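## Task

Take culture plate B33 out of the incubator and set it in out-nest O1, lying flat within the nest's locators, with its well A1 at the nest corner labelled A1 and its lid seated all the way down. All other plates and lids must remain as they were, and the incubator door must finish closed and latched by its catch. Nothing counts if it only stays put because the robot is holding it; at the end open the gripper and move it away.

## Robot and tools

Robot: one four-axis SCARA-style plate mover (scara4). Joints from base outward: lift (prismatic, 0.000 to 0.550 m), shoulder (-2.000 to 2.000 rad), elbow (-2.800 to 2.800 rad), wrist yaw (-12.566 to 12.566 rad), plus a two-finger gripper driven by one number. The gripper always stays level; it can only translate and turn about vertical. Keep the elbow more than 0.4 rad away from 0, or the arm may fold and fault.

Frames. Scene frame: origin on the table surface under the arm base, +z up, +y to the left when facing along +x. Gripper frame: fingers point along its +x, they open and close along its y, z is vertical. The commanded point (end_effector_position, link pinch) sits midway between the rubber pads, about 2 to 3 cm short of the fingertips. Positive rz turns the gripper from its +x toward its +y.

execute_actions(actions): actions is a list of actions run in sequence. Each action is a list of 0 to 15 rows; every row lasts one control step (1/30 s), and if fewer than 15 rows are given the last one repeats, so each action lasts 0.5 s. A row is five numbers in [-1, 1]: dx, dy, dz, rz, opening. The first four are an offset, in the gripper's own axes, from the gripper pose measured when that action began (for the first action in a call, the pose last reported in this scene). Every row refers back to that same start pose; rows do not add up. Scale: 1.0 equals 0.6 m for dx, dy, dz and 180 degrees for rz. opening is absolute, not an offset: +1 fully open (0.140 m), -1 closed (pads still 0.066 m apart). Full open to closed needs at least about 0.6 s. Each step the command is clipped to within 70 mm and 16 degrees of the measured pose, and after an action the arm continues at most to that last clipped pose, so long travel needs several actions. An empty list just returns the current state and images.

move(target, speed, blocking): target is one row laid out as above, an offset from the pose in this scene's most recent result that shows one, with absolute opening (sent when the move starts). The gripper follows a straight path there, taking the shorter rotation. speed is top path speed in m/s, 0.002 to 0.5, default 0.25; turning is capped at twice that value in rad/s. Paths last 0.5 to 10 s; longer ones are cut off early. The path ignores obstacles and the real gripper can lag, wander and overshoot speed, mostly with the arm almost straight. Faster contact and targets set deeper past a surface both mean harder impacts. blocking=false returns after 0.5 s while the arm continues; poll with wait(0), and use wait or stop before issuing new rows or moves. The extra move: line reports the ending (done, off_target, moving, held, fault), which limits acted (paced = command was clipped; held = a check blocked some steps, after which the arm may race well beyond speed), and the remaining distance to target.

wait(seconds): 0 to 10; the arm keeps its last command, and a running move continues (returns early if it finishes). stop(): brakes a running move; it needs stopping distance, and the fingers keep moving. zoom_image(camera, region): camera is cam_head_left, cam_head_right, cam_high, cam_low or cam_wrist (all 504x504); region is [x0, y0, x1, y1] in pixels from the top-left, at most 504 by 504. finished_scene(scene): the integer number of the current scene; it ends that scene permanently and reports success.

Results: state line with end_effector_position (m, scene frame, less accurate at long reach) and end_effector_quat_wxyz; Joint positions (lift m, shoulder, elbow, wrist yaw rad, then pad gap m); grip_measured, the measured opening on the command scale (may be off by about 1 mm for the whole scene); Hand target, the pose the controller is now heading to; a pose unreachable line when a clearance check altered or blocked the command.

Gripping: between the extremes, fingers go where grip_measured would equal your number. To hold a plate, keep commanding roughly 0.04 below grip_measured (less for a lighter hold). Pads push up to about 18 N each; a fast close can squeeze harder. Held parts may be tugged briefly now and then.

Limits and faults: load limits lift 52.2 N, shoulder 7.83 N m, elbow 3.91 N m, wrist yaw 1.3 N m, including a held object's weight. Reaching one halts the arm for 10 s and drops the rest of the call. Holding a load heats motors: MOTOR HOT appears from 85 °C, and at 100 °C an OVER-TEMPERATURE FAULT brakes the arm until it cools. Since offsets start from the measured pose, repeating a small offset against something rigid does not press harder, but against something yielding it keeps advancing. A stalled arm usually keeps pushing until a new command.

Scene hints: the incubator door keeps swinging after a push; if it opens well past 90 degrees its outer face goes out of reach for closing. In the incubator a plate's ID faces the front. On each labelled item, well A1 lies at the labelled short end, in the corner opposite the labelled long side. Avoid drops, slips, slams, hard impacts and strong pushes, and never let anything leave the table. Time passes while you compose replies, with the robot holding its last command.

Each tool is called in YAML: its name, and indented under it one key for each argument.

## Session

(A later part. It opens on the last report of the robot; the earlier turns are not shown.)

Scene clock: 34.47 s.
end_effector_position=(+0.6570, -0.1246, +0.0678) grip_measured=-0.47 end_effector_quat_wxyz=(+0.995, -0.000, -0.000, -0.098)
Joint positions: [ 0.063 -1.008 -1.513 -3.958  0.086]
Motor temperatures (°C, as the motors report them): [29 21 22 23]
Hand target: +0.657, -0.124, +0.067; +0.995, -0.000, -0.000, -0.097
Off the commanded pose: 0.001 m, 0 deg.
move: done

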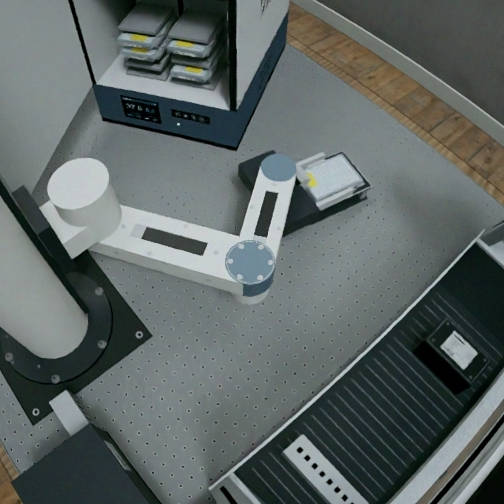

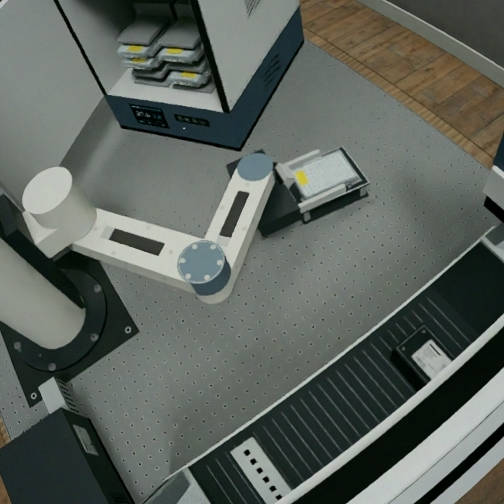

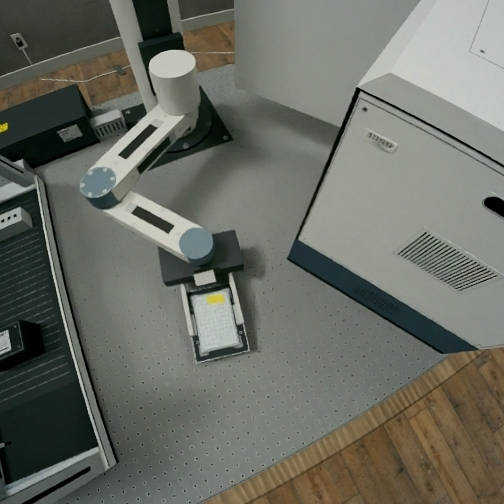

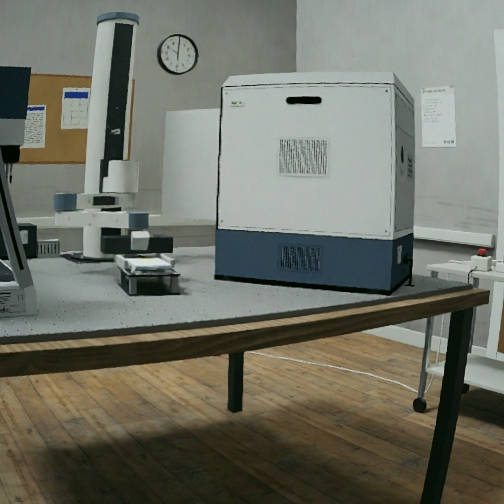

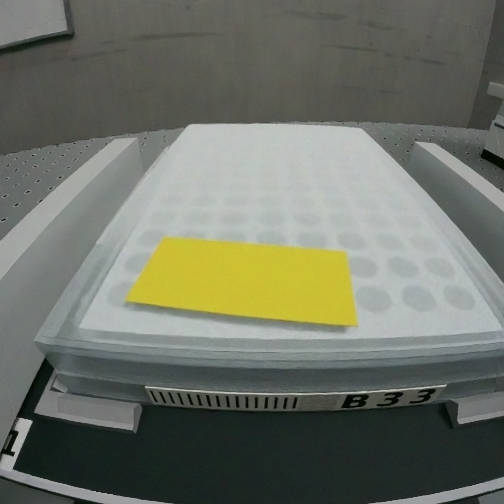

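execute_actions:
  actions:
    - [[0,0,0,0,-0.1]]
    - [[0,0,0.02,0,-0.1],[0,0,0.04,0,-0.1],[0,0,0.07,0,-0.1]]

move:
  target: [-0.637,0.155,0.739,-0.493,-0.1]
  speed: 0.45

zoom_image:
  camera: "cam_low"
  region: [110, 235, 195, 300]

move:
  target: [-0.447,-0.448,0,-0.239,1]
  speed: 0.3

Scene clock: 40.60 s.
end_effector_position=(+0.6570, -0.1246, +0.1098) grip_measured=-0.10 end_effector_quat_wxyz=(+0.995, -0.000, -0.000, -0.098)
Joint positions: [ 0.105 -1.008 -1.513 -3.958  0.099]
Motor temperatures (°C, as the motors report them): [28 21 22 23]
Hand target: +0.657, -0.125, +0.110; +0.995, -0.000, -0.000, -0.098
Off the commanded pose: 0.000 m, 0 deg.

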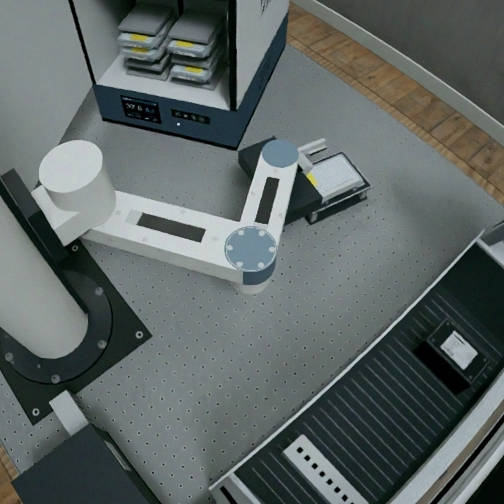

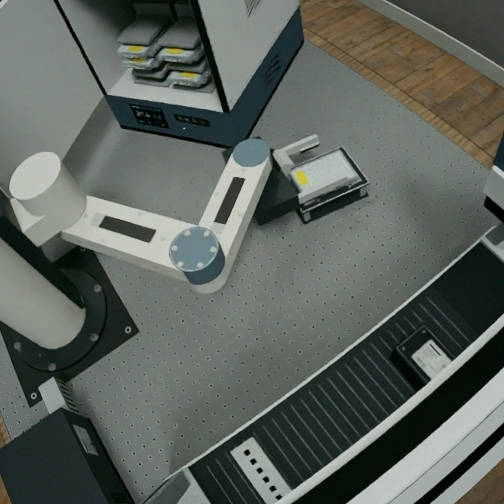

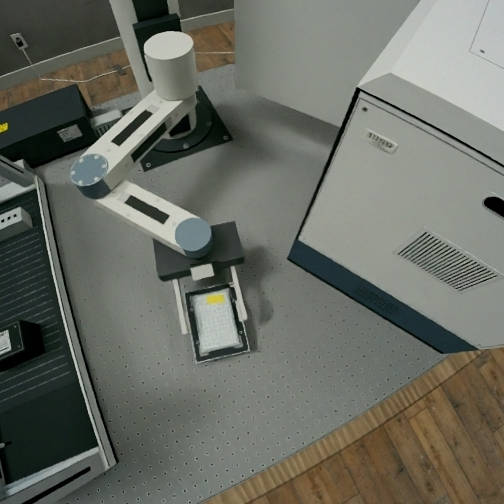

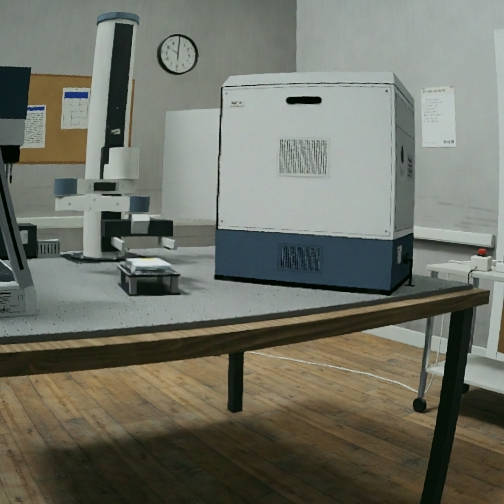

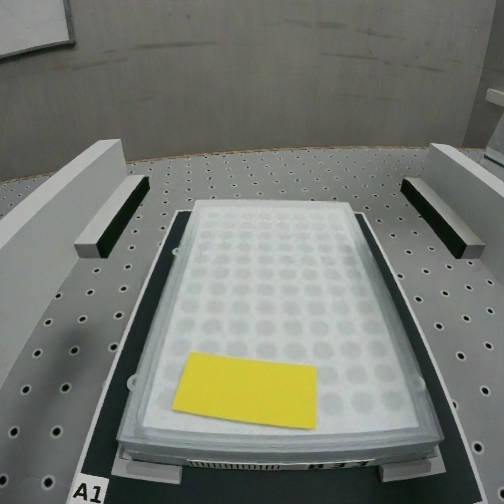

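Scene clock: 42.83 s.
end_effector_position=(+0.3002, +0.0413, +0.5533) grip_measured=-0.10 end_effector_quat_wxyz=(+0.643, -0.000, -0.000, -0.766)
Joint positions: [ 0.548 -0.081 -0.919 -7.028  0.099]
Motor temperatures (°C, as the motors report them): [28 21 22 23]
Hand target: +0.300, +0.041, +0.553; +0.643, -0.000, -0.000, -0.766
Off the commanded pose: 0.000 m, 0 deg.
move: done

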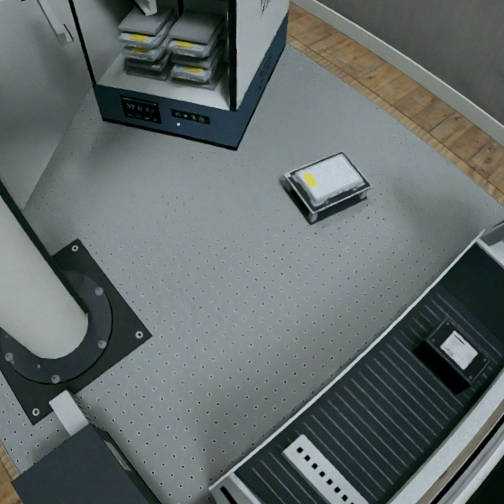

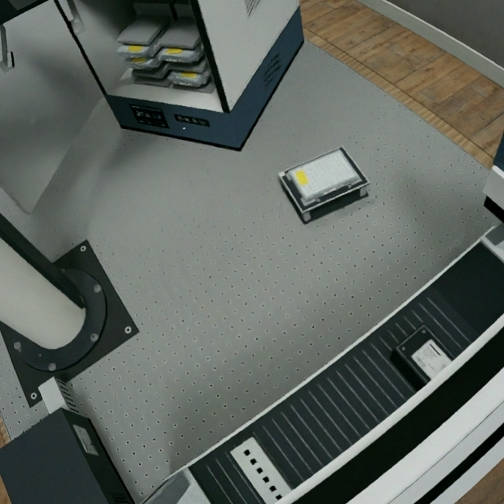

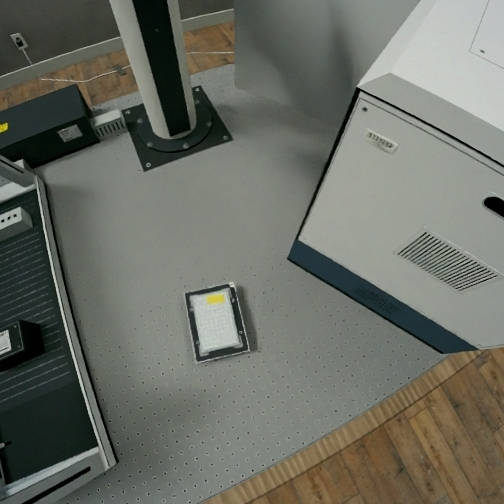

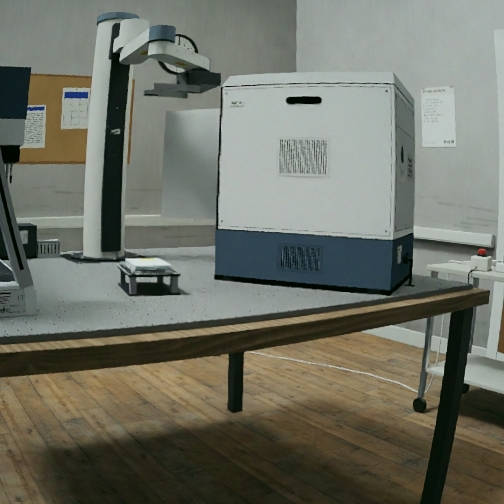

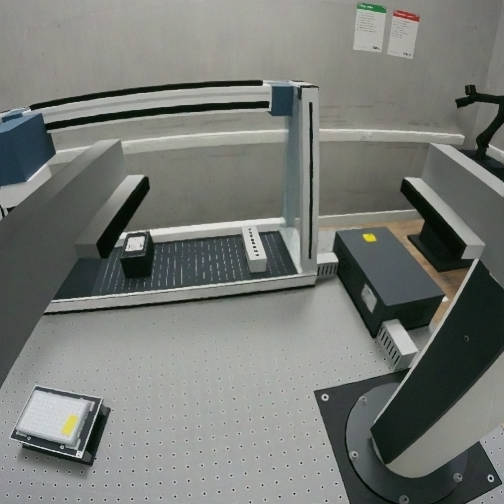

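Region (110, 235, 195, 300) of cam_low's 504x504 image, scaled by 5.929, with more detail than that image has; it fills the top 385 rows of this view, and the rest is white.

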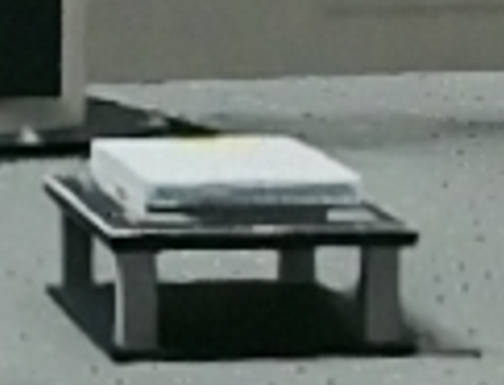

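Scene clock: 44.53 s.
end_effector_position=(+0.0816, +0.3519, +0.5533) grip_measured=+1.00 end_effector_quat_wxyz=(-0.318, +0.000, +0.000, +0.948)
Joint positions: [ 0.548  1.003 -1.989 -7.792  0.14 ]
Motor temperatures (°C, as the motors report them): [28 21 22 23]
Hand target: +0.082, +0.352, +0.553; -0.317, +0.000, +0.000, +0.948
Off the commanded pose: 0.000 m, 0 deg.
move: done

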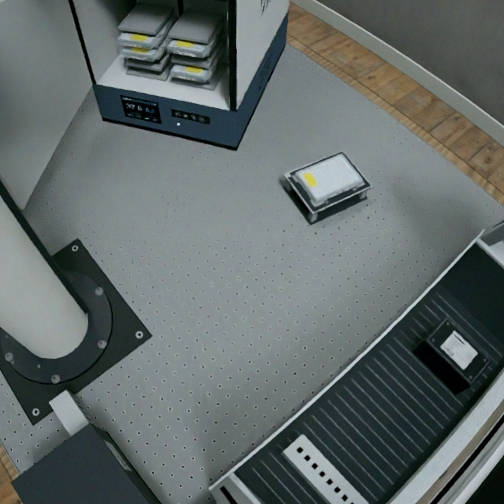

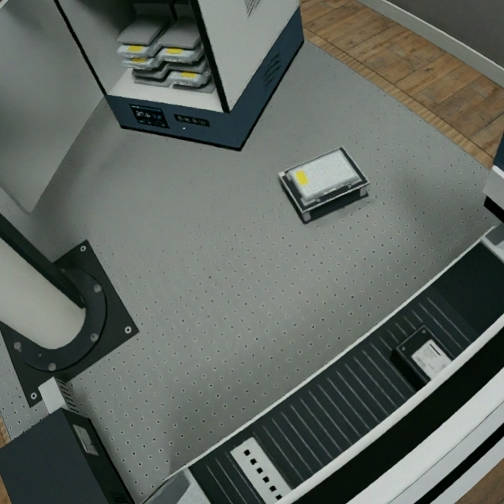

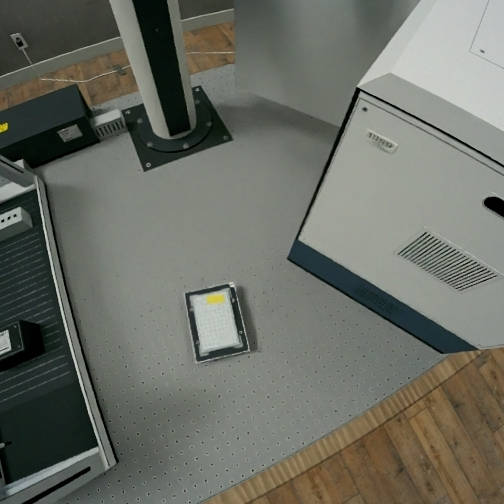

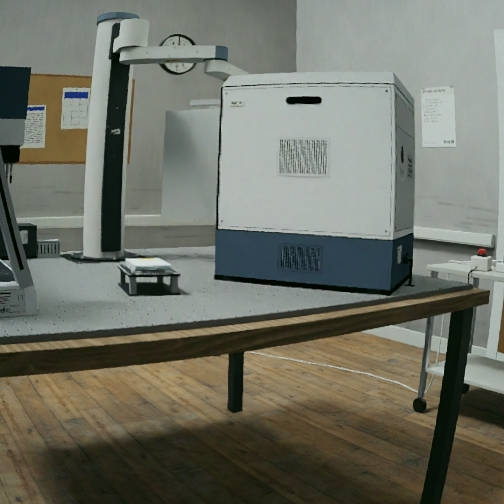

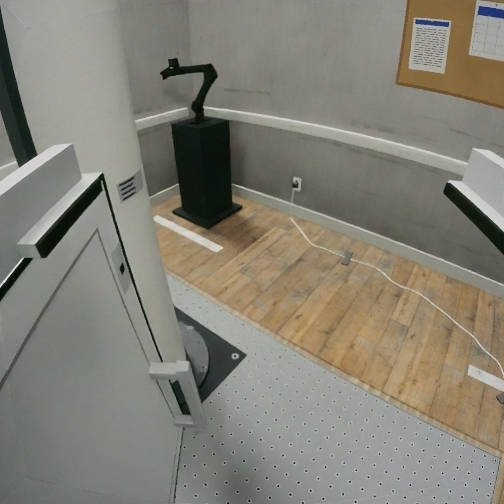

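move:
  target: [0,0.015,-0.09,0,1]
  speed: 0.15

move:
  target: [0,0.368,0,0.239,1]
  speed: 0.12

move:
  target: [0,0.355,0,0.239,1]
  speed: 0.11

zoom_image:
  camera: "cam_high"
  region: [310, 30, 400, 130]

Scene clock: 48.73 s.
end_effector_position=(+0.0870, +0.3447, +0.4993) grip_measured=+1.00 end_effector_quat_wxyz=(-0.318, +0.000, +0.000, +0.948)
Joint positions: [ 0.494  0.968 -1.941 -7.805  0.14 ]
Motor temperatures (°C, as the motors report them): [28 21 22 23]
Hand target: +0.087, +0.345, +0.499; -0.318, +0.000, +0.000, +0.948
Off the commanded pose: 0.000 m, 0 deg.
move: done

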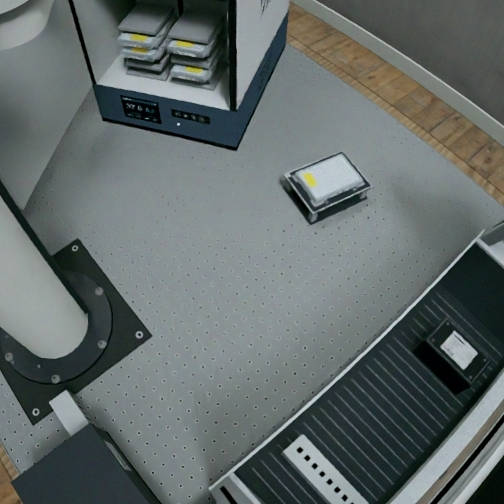

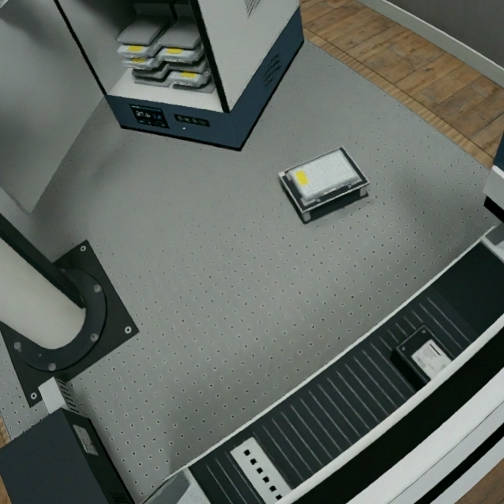

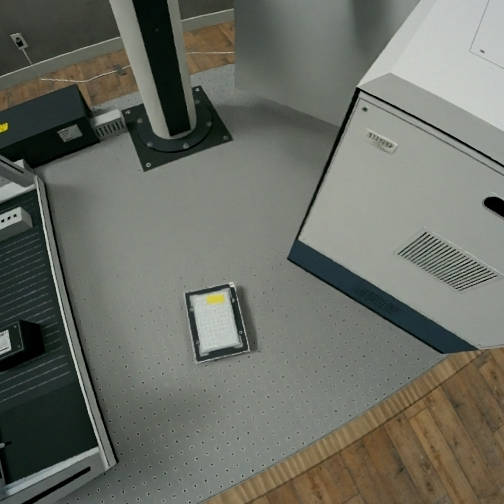

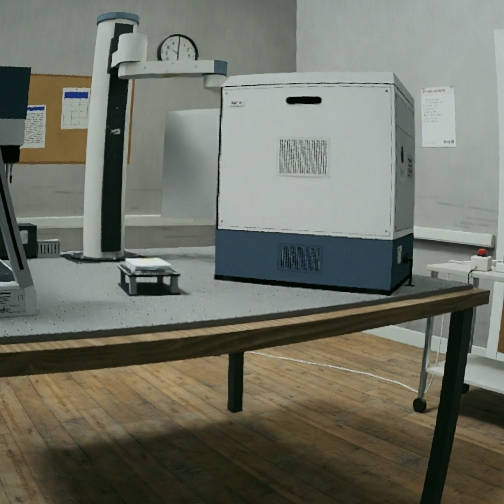

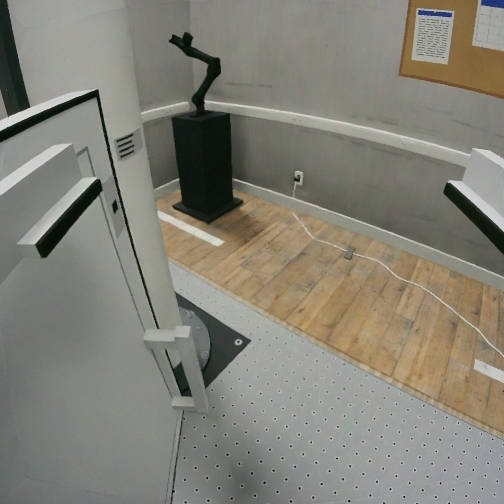

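Scene clock: 52.13 s.
end_effector_position=(+0.2201, +0.1685, +0.4993) grip_measured=+1.00 end_effector_quat_wxyz=(+0.643, -0.000, -0.000, -0.766)
Joint positions: [ 0.494  0.524 -1.29  -7.262  0.14 ]
Motor temperatures (°C, as the motors report them): [28 21 22 23]
Hand target: +0.220, +0.169, +0.499; +0.643, -0.000, -0.000, -0.766
Off the commanded pose: 0.000 m, 0 deg.
move: done

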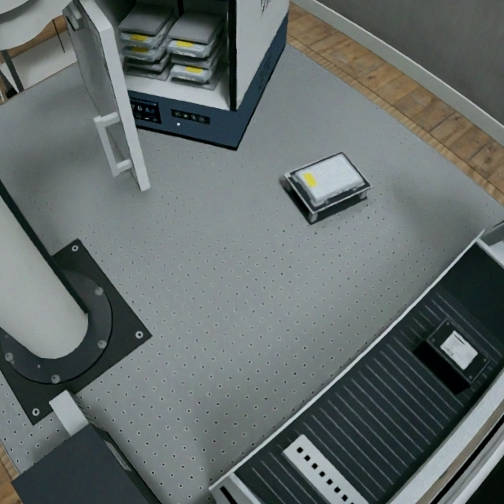

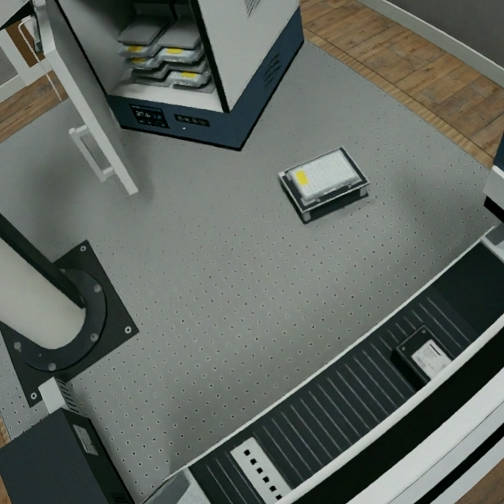

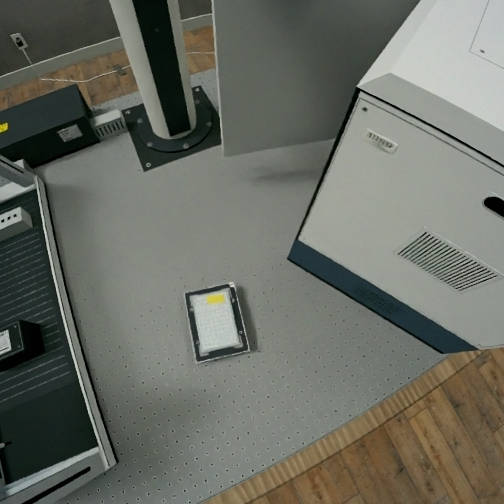

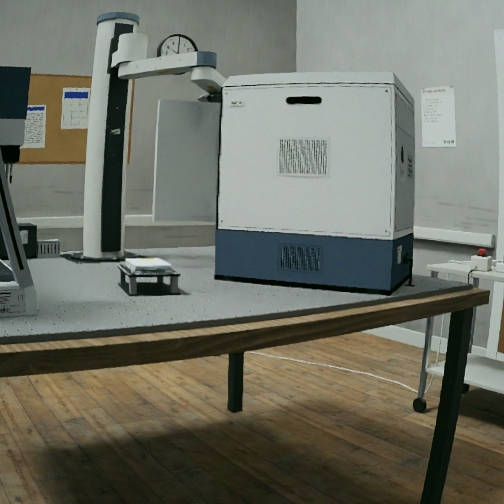

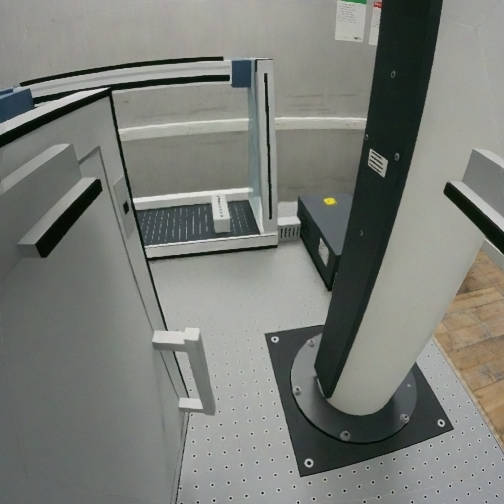

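Scene clock: 55.80 s.
end_effector_position=(+0.4298, +0.1316, +0.4993) grip_measured=+1.00 end_effector_quat_wxyz=(+0.879, -0.000, -0.000, -0.477)
Joint positions: [ 0.494  0.11  -1.252 -6.136  0.14 ]
Motor temperatures (°C, as the motors report them): [28 21 22 23]
Hand target: +0.430, +0.132, +0.499; +0.879, -0.000, -0.000, -0.477
Off the commanded pose: 0.000 m, 0 deg.
move: done

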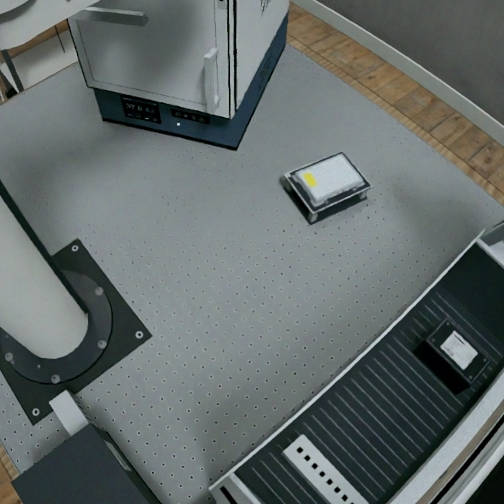

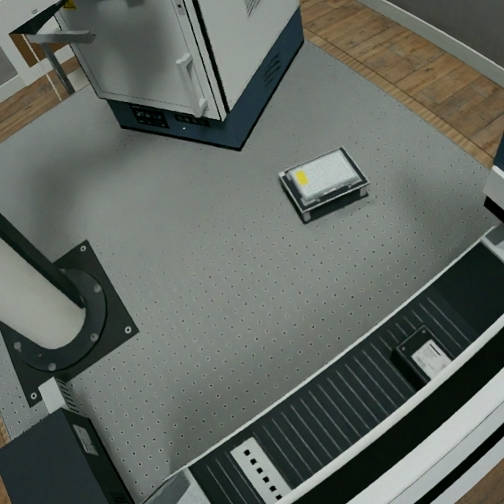

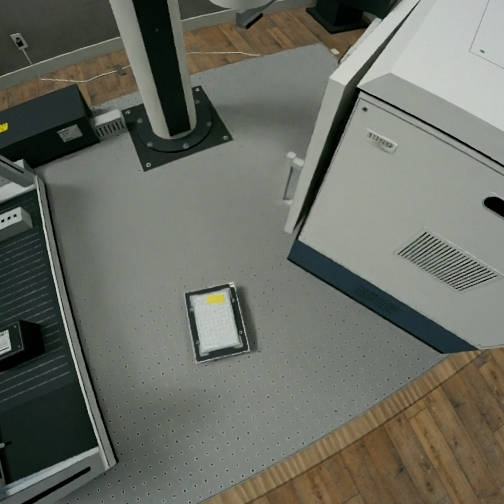

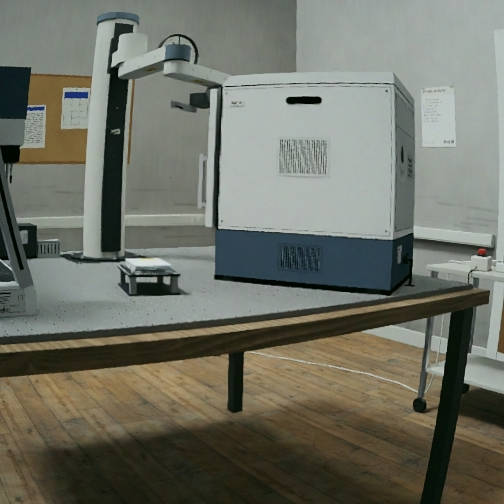

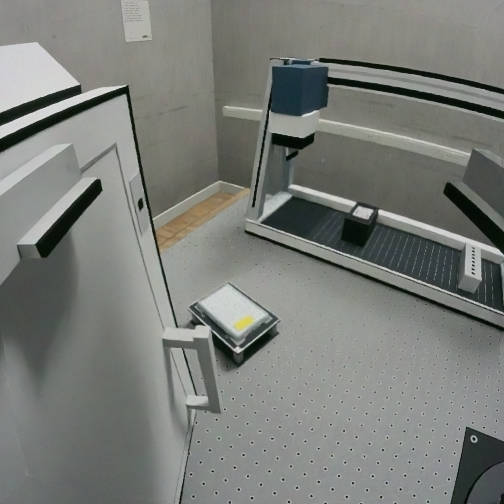

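Region (310, 30, 400, 130) of cam_high's 504x504 image, scaled by 5.040, with more detail than that image has; it fills the left 454 columns of this view, and the rest is white.

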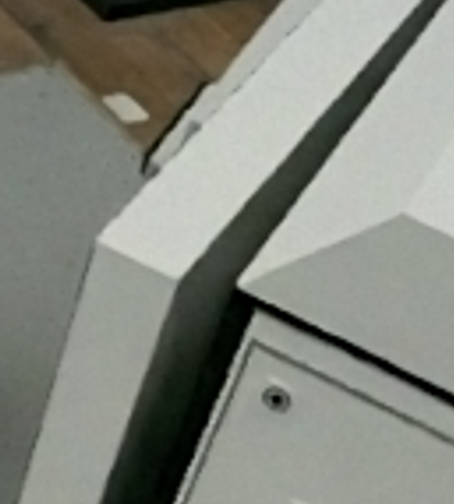

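move:
  target: [0.25,0.011,0,0,-1]
  speed: 0.15

zoom_image:
  camera: "cam_high"
  region: [310, 30, 400, 130]

Scene clock: 62.67 s.
end_effector_position=(+0.5170, +0.0092, +0.4993) grip_measured=-1.00 end_effector_quat_wxyz=(+0.879, -0.000, -0.000, -0.478)
Joint positions: [ 0.494 -0.416 -1.196 -5.667  0.066]
Motor temperatures (°C, as the motors report them): [28 21 22 23]
Hand target: +0.517, +0.009, +0.499; +0.879, -0.000, -0.000, -0.477
Off the commanded pose: 0.000 m, 0 deg.
move: done

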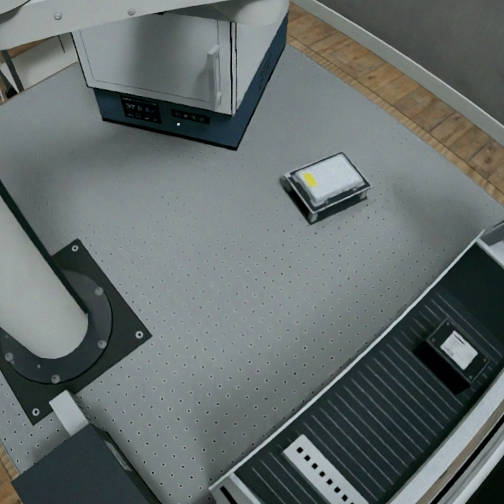

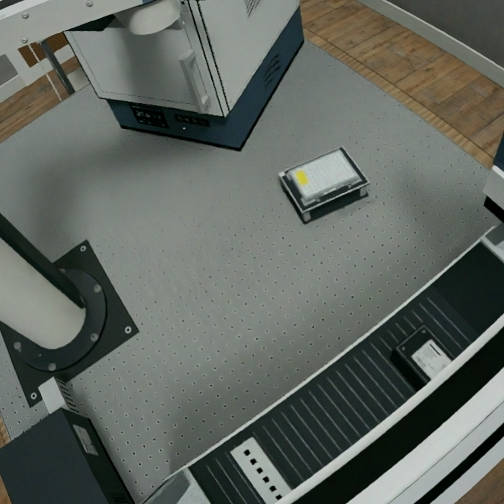

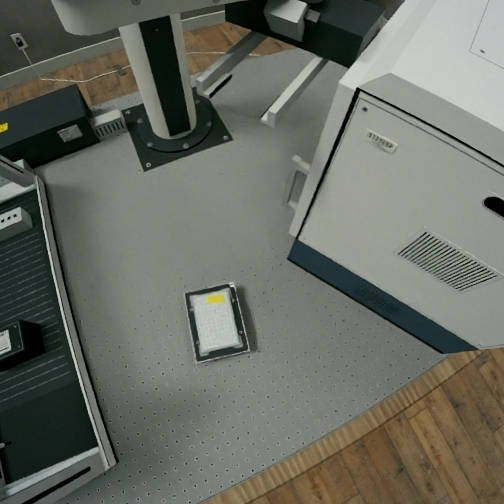

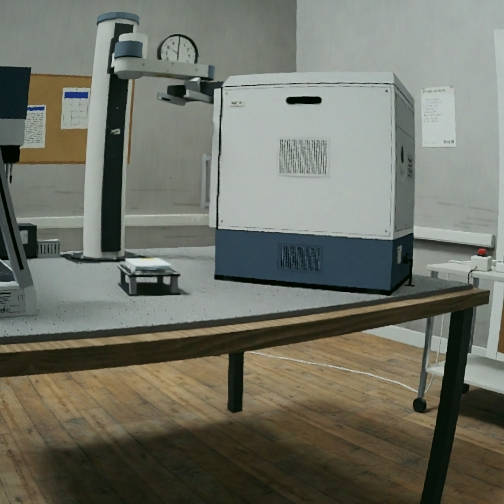

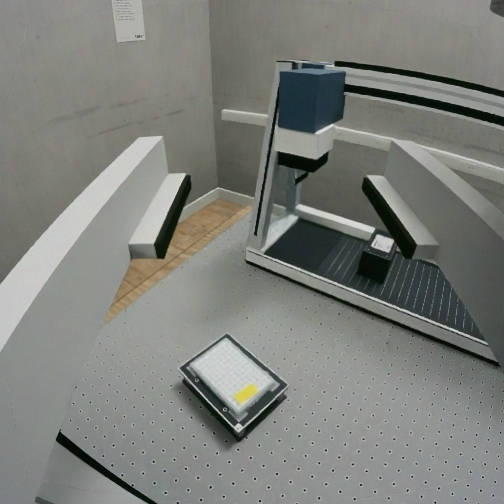

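Region (310, 30, 400, 130) of cam_high's 504x504 image, scaled by 5.040, with more detail than that image has; it fills the left 454 columns of this view, and the rest is white.

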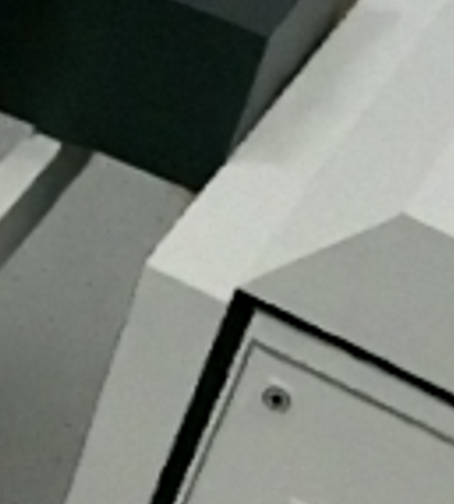

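The catch appears to have pulled it flush. Backing away.

move:
  target: [0.1,-0.15,0,0,-1]

zoom_image:
  camera: "cam_high"
  region: [310, 30, 400, 130]

Scene clock: 65.43 s.
end_effector_position=(+0.4741, -0.0902, +0.4992) grip_measured=-1.00 end_effector_quat_wxyz=(+0.878, -0.000, -0.000, -0.478)
Joint positions: [ 0.494 -0.847 -0.881 -5.551  0.066]
Motor temperatures (°C, as the motors report them): [28 21 22 23]
Hand target: +0.474, -0.090, +0.499; +0.879, -0.000, -0.000, -0.478
Off the commanded pose: 0.000 m, 0 deg.
move: done

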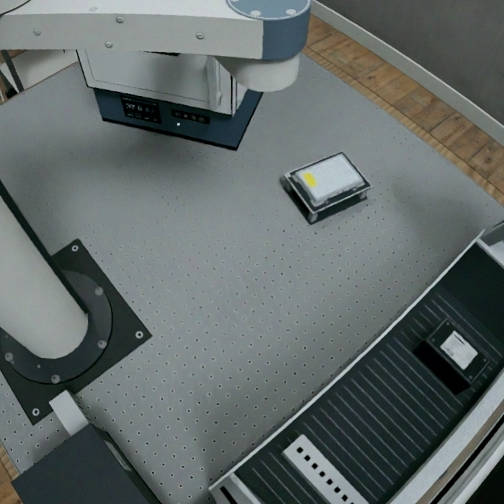

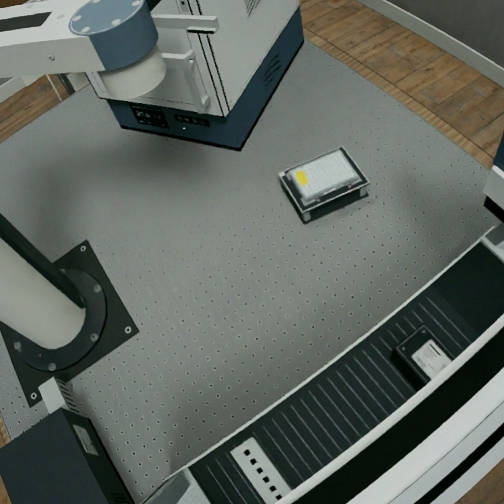

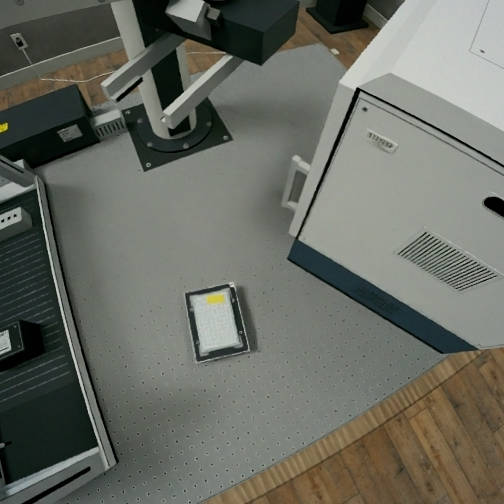

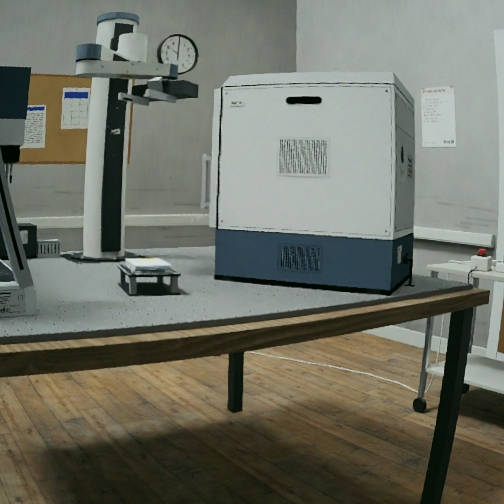

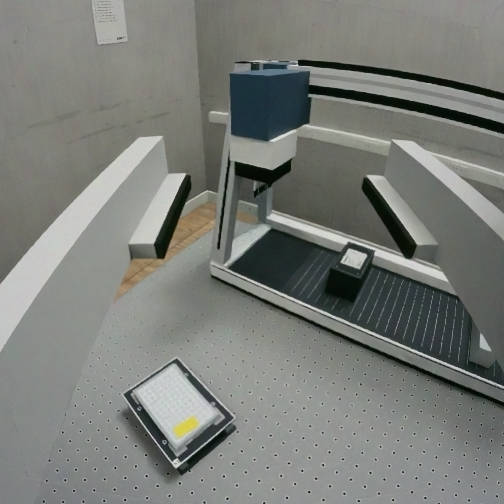

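Region (310, 30, 400, 130) of cam_high's 504x504 image, scaled by 5.040, with more detail than that image has; it fills the left 454 columns of this view, and the rest is white.

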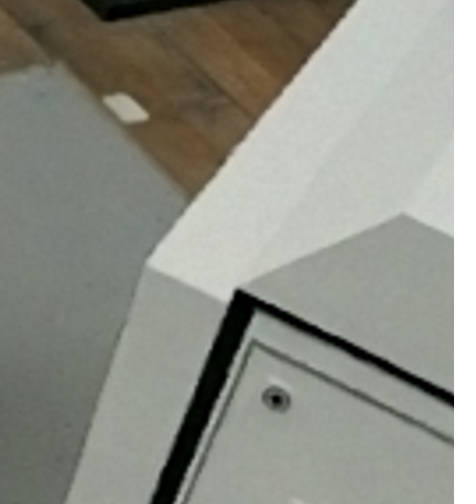

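finished_scene:
  scene: 2

The scene is finished: the task was done.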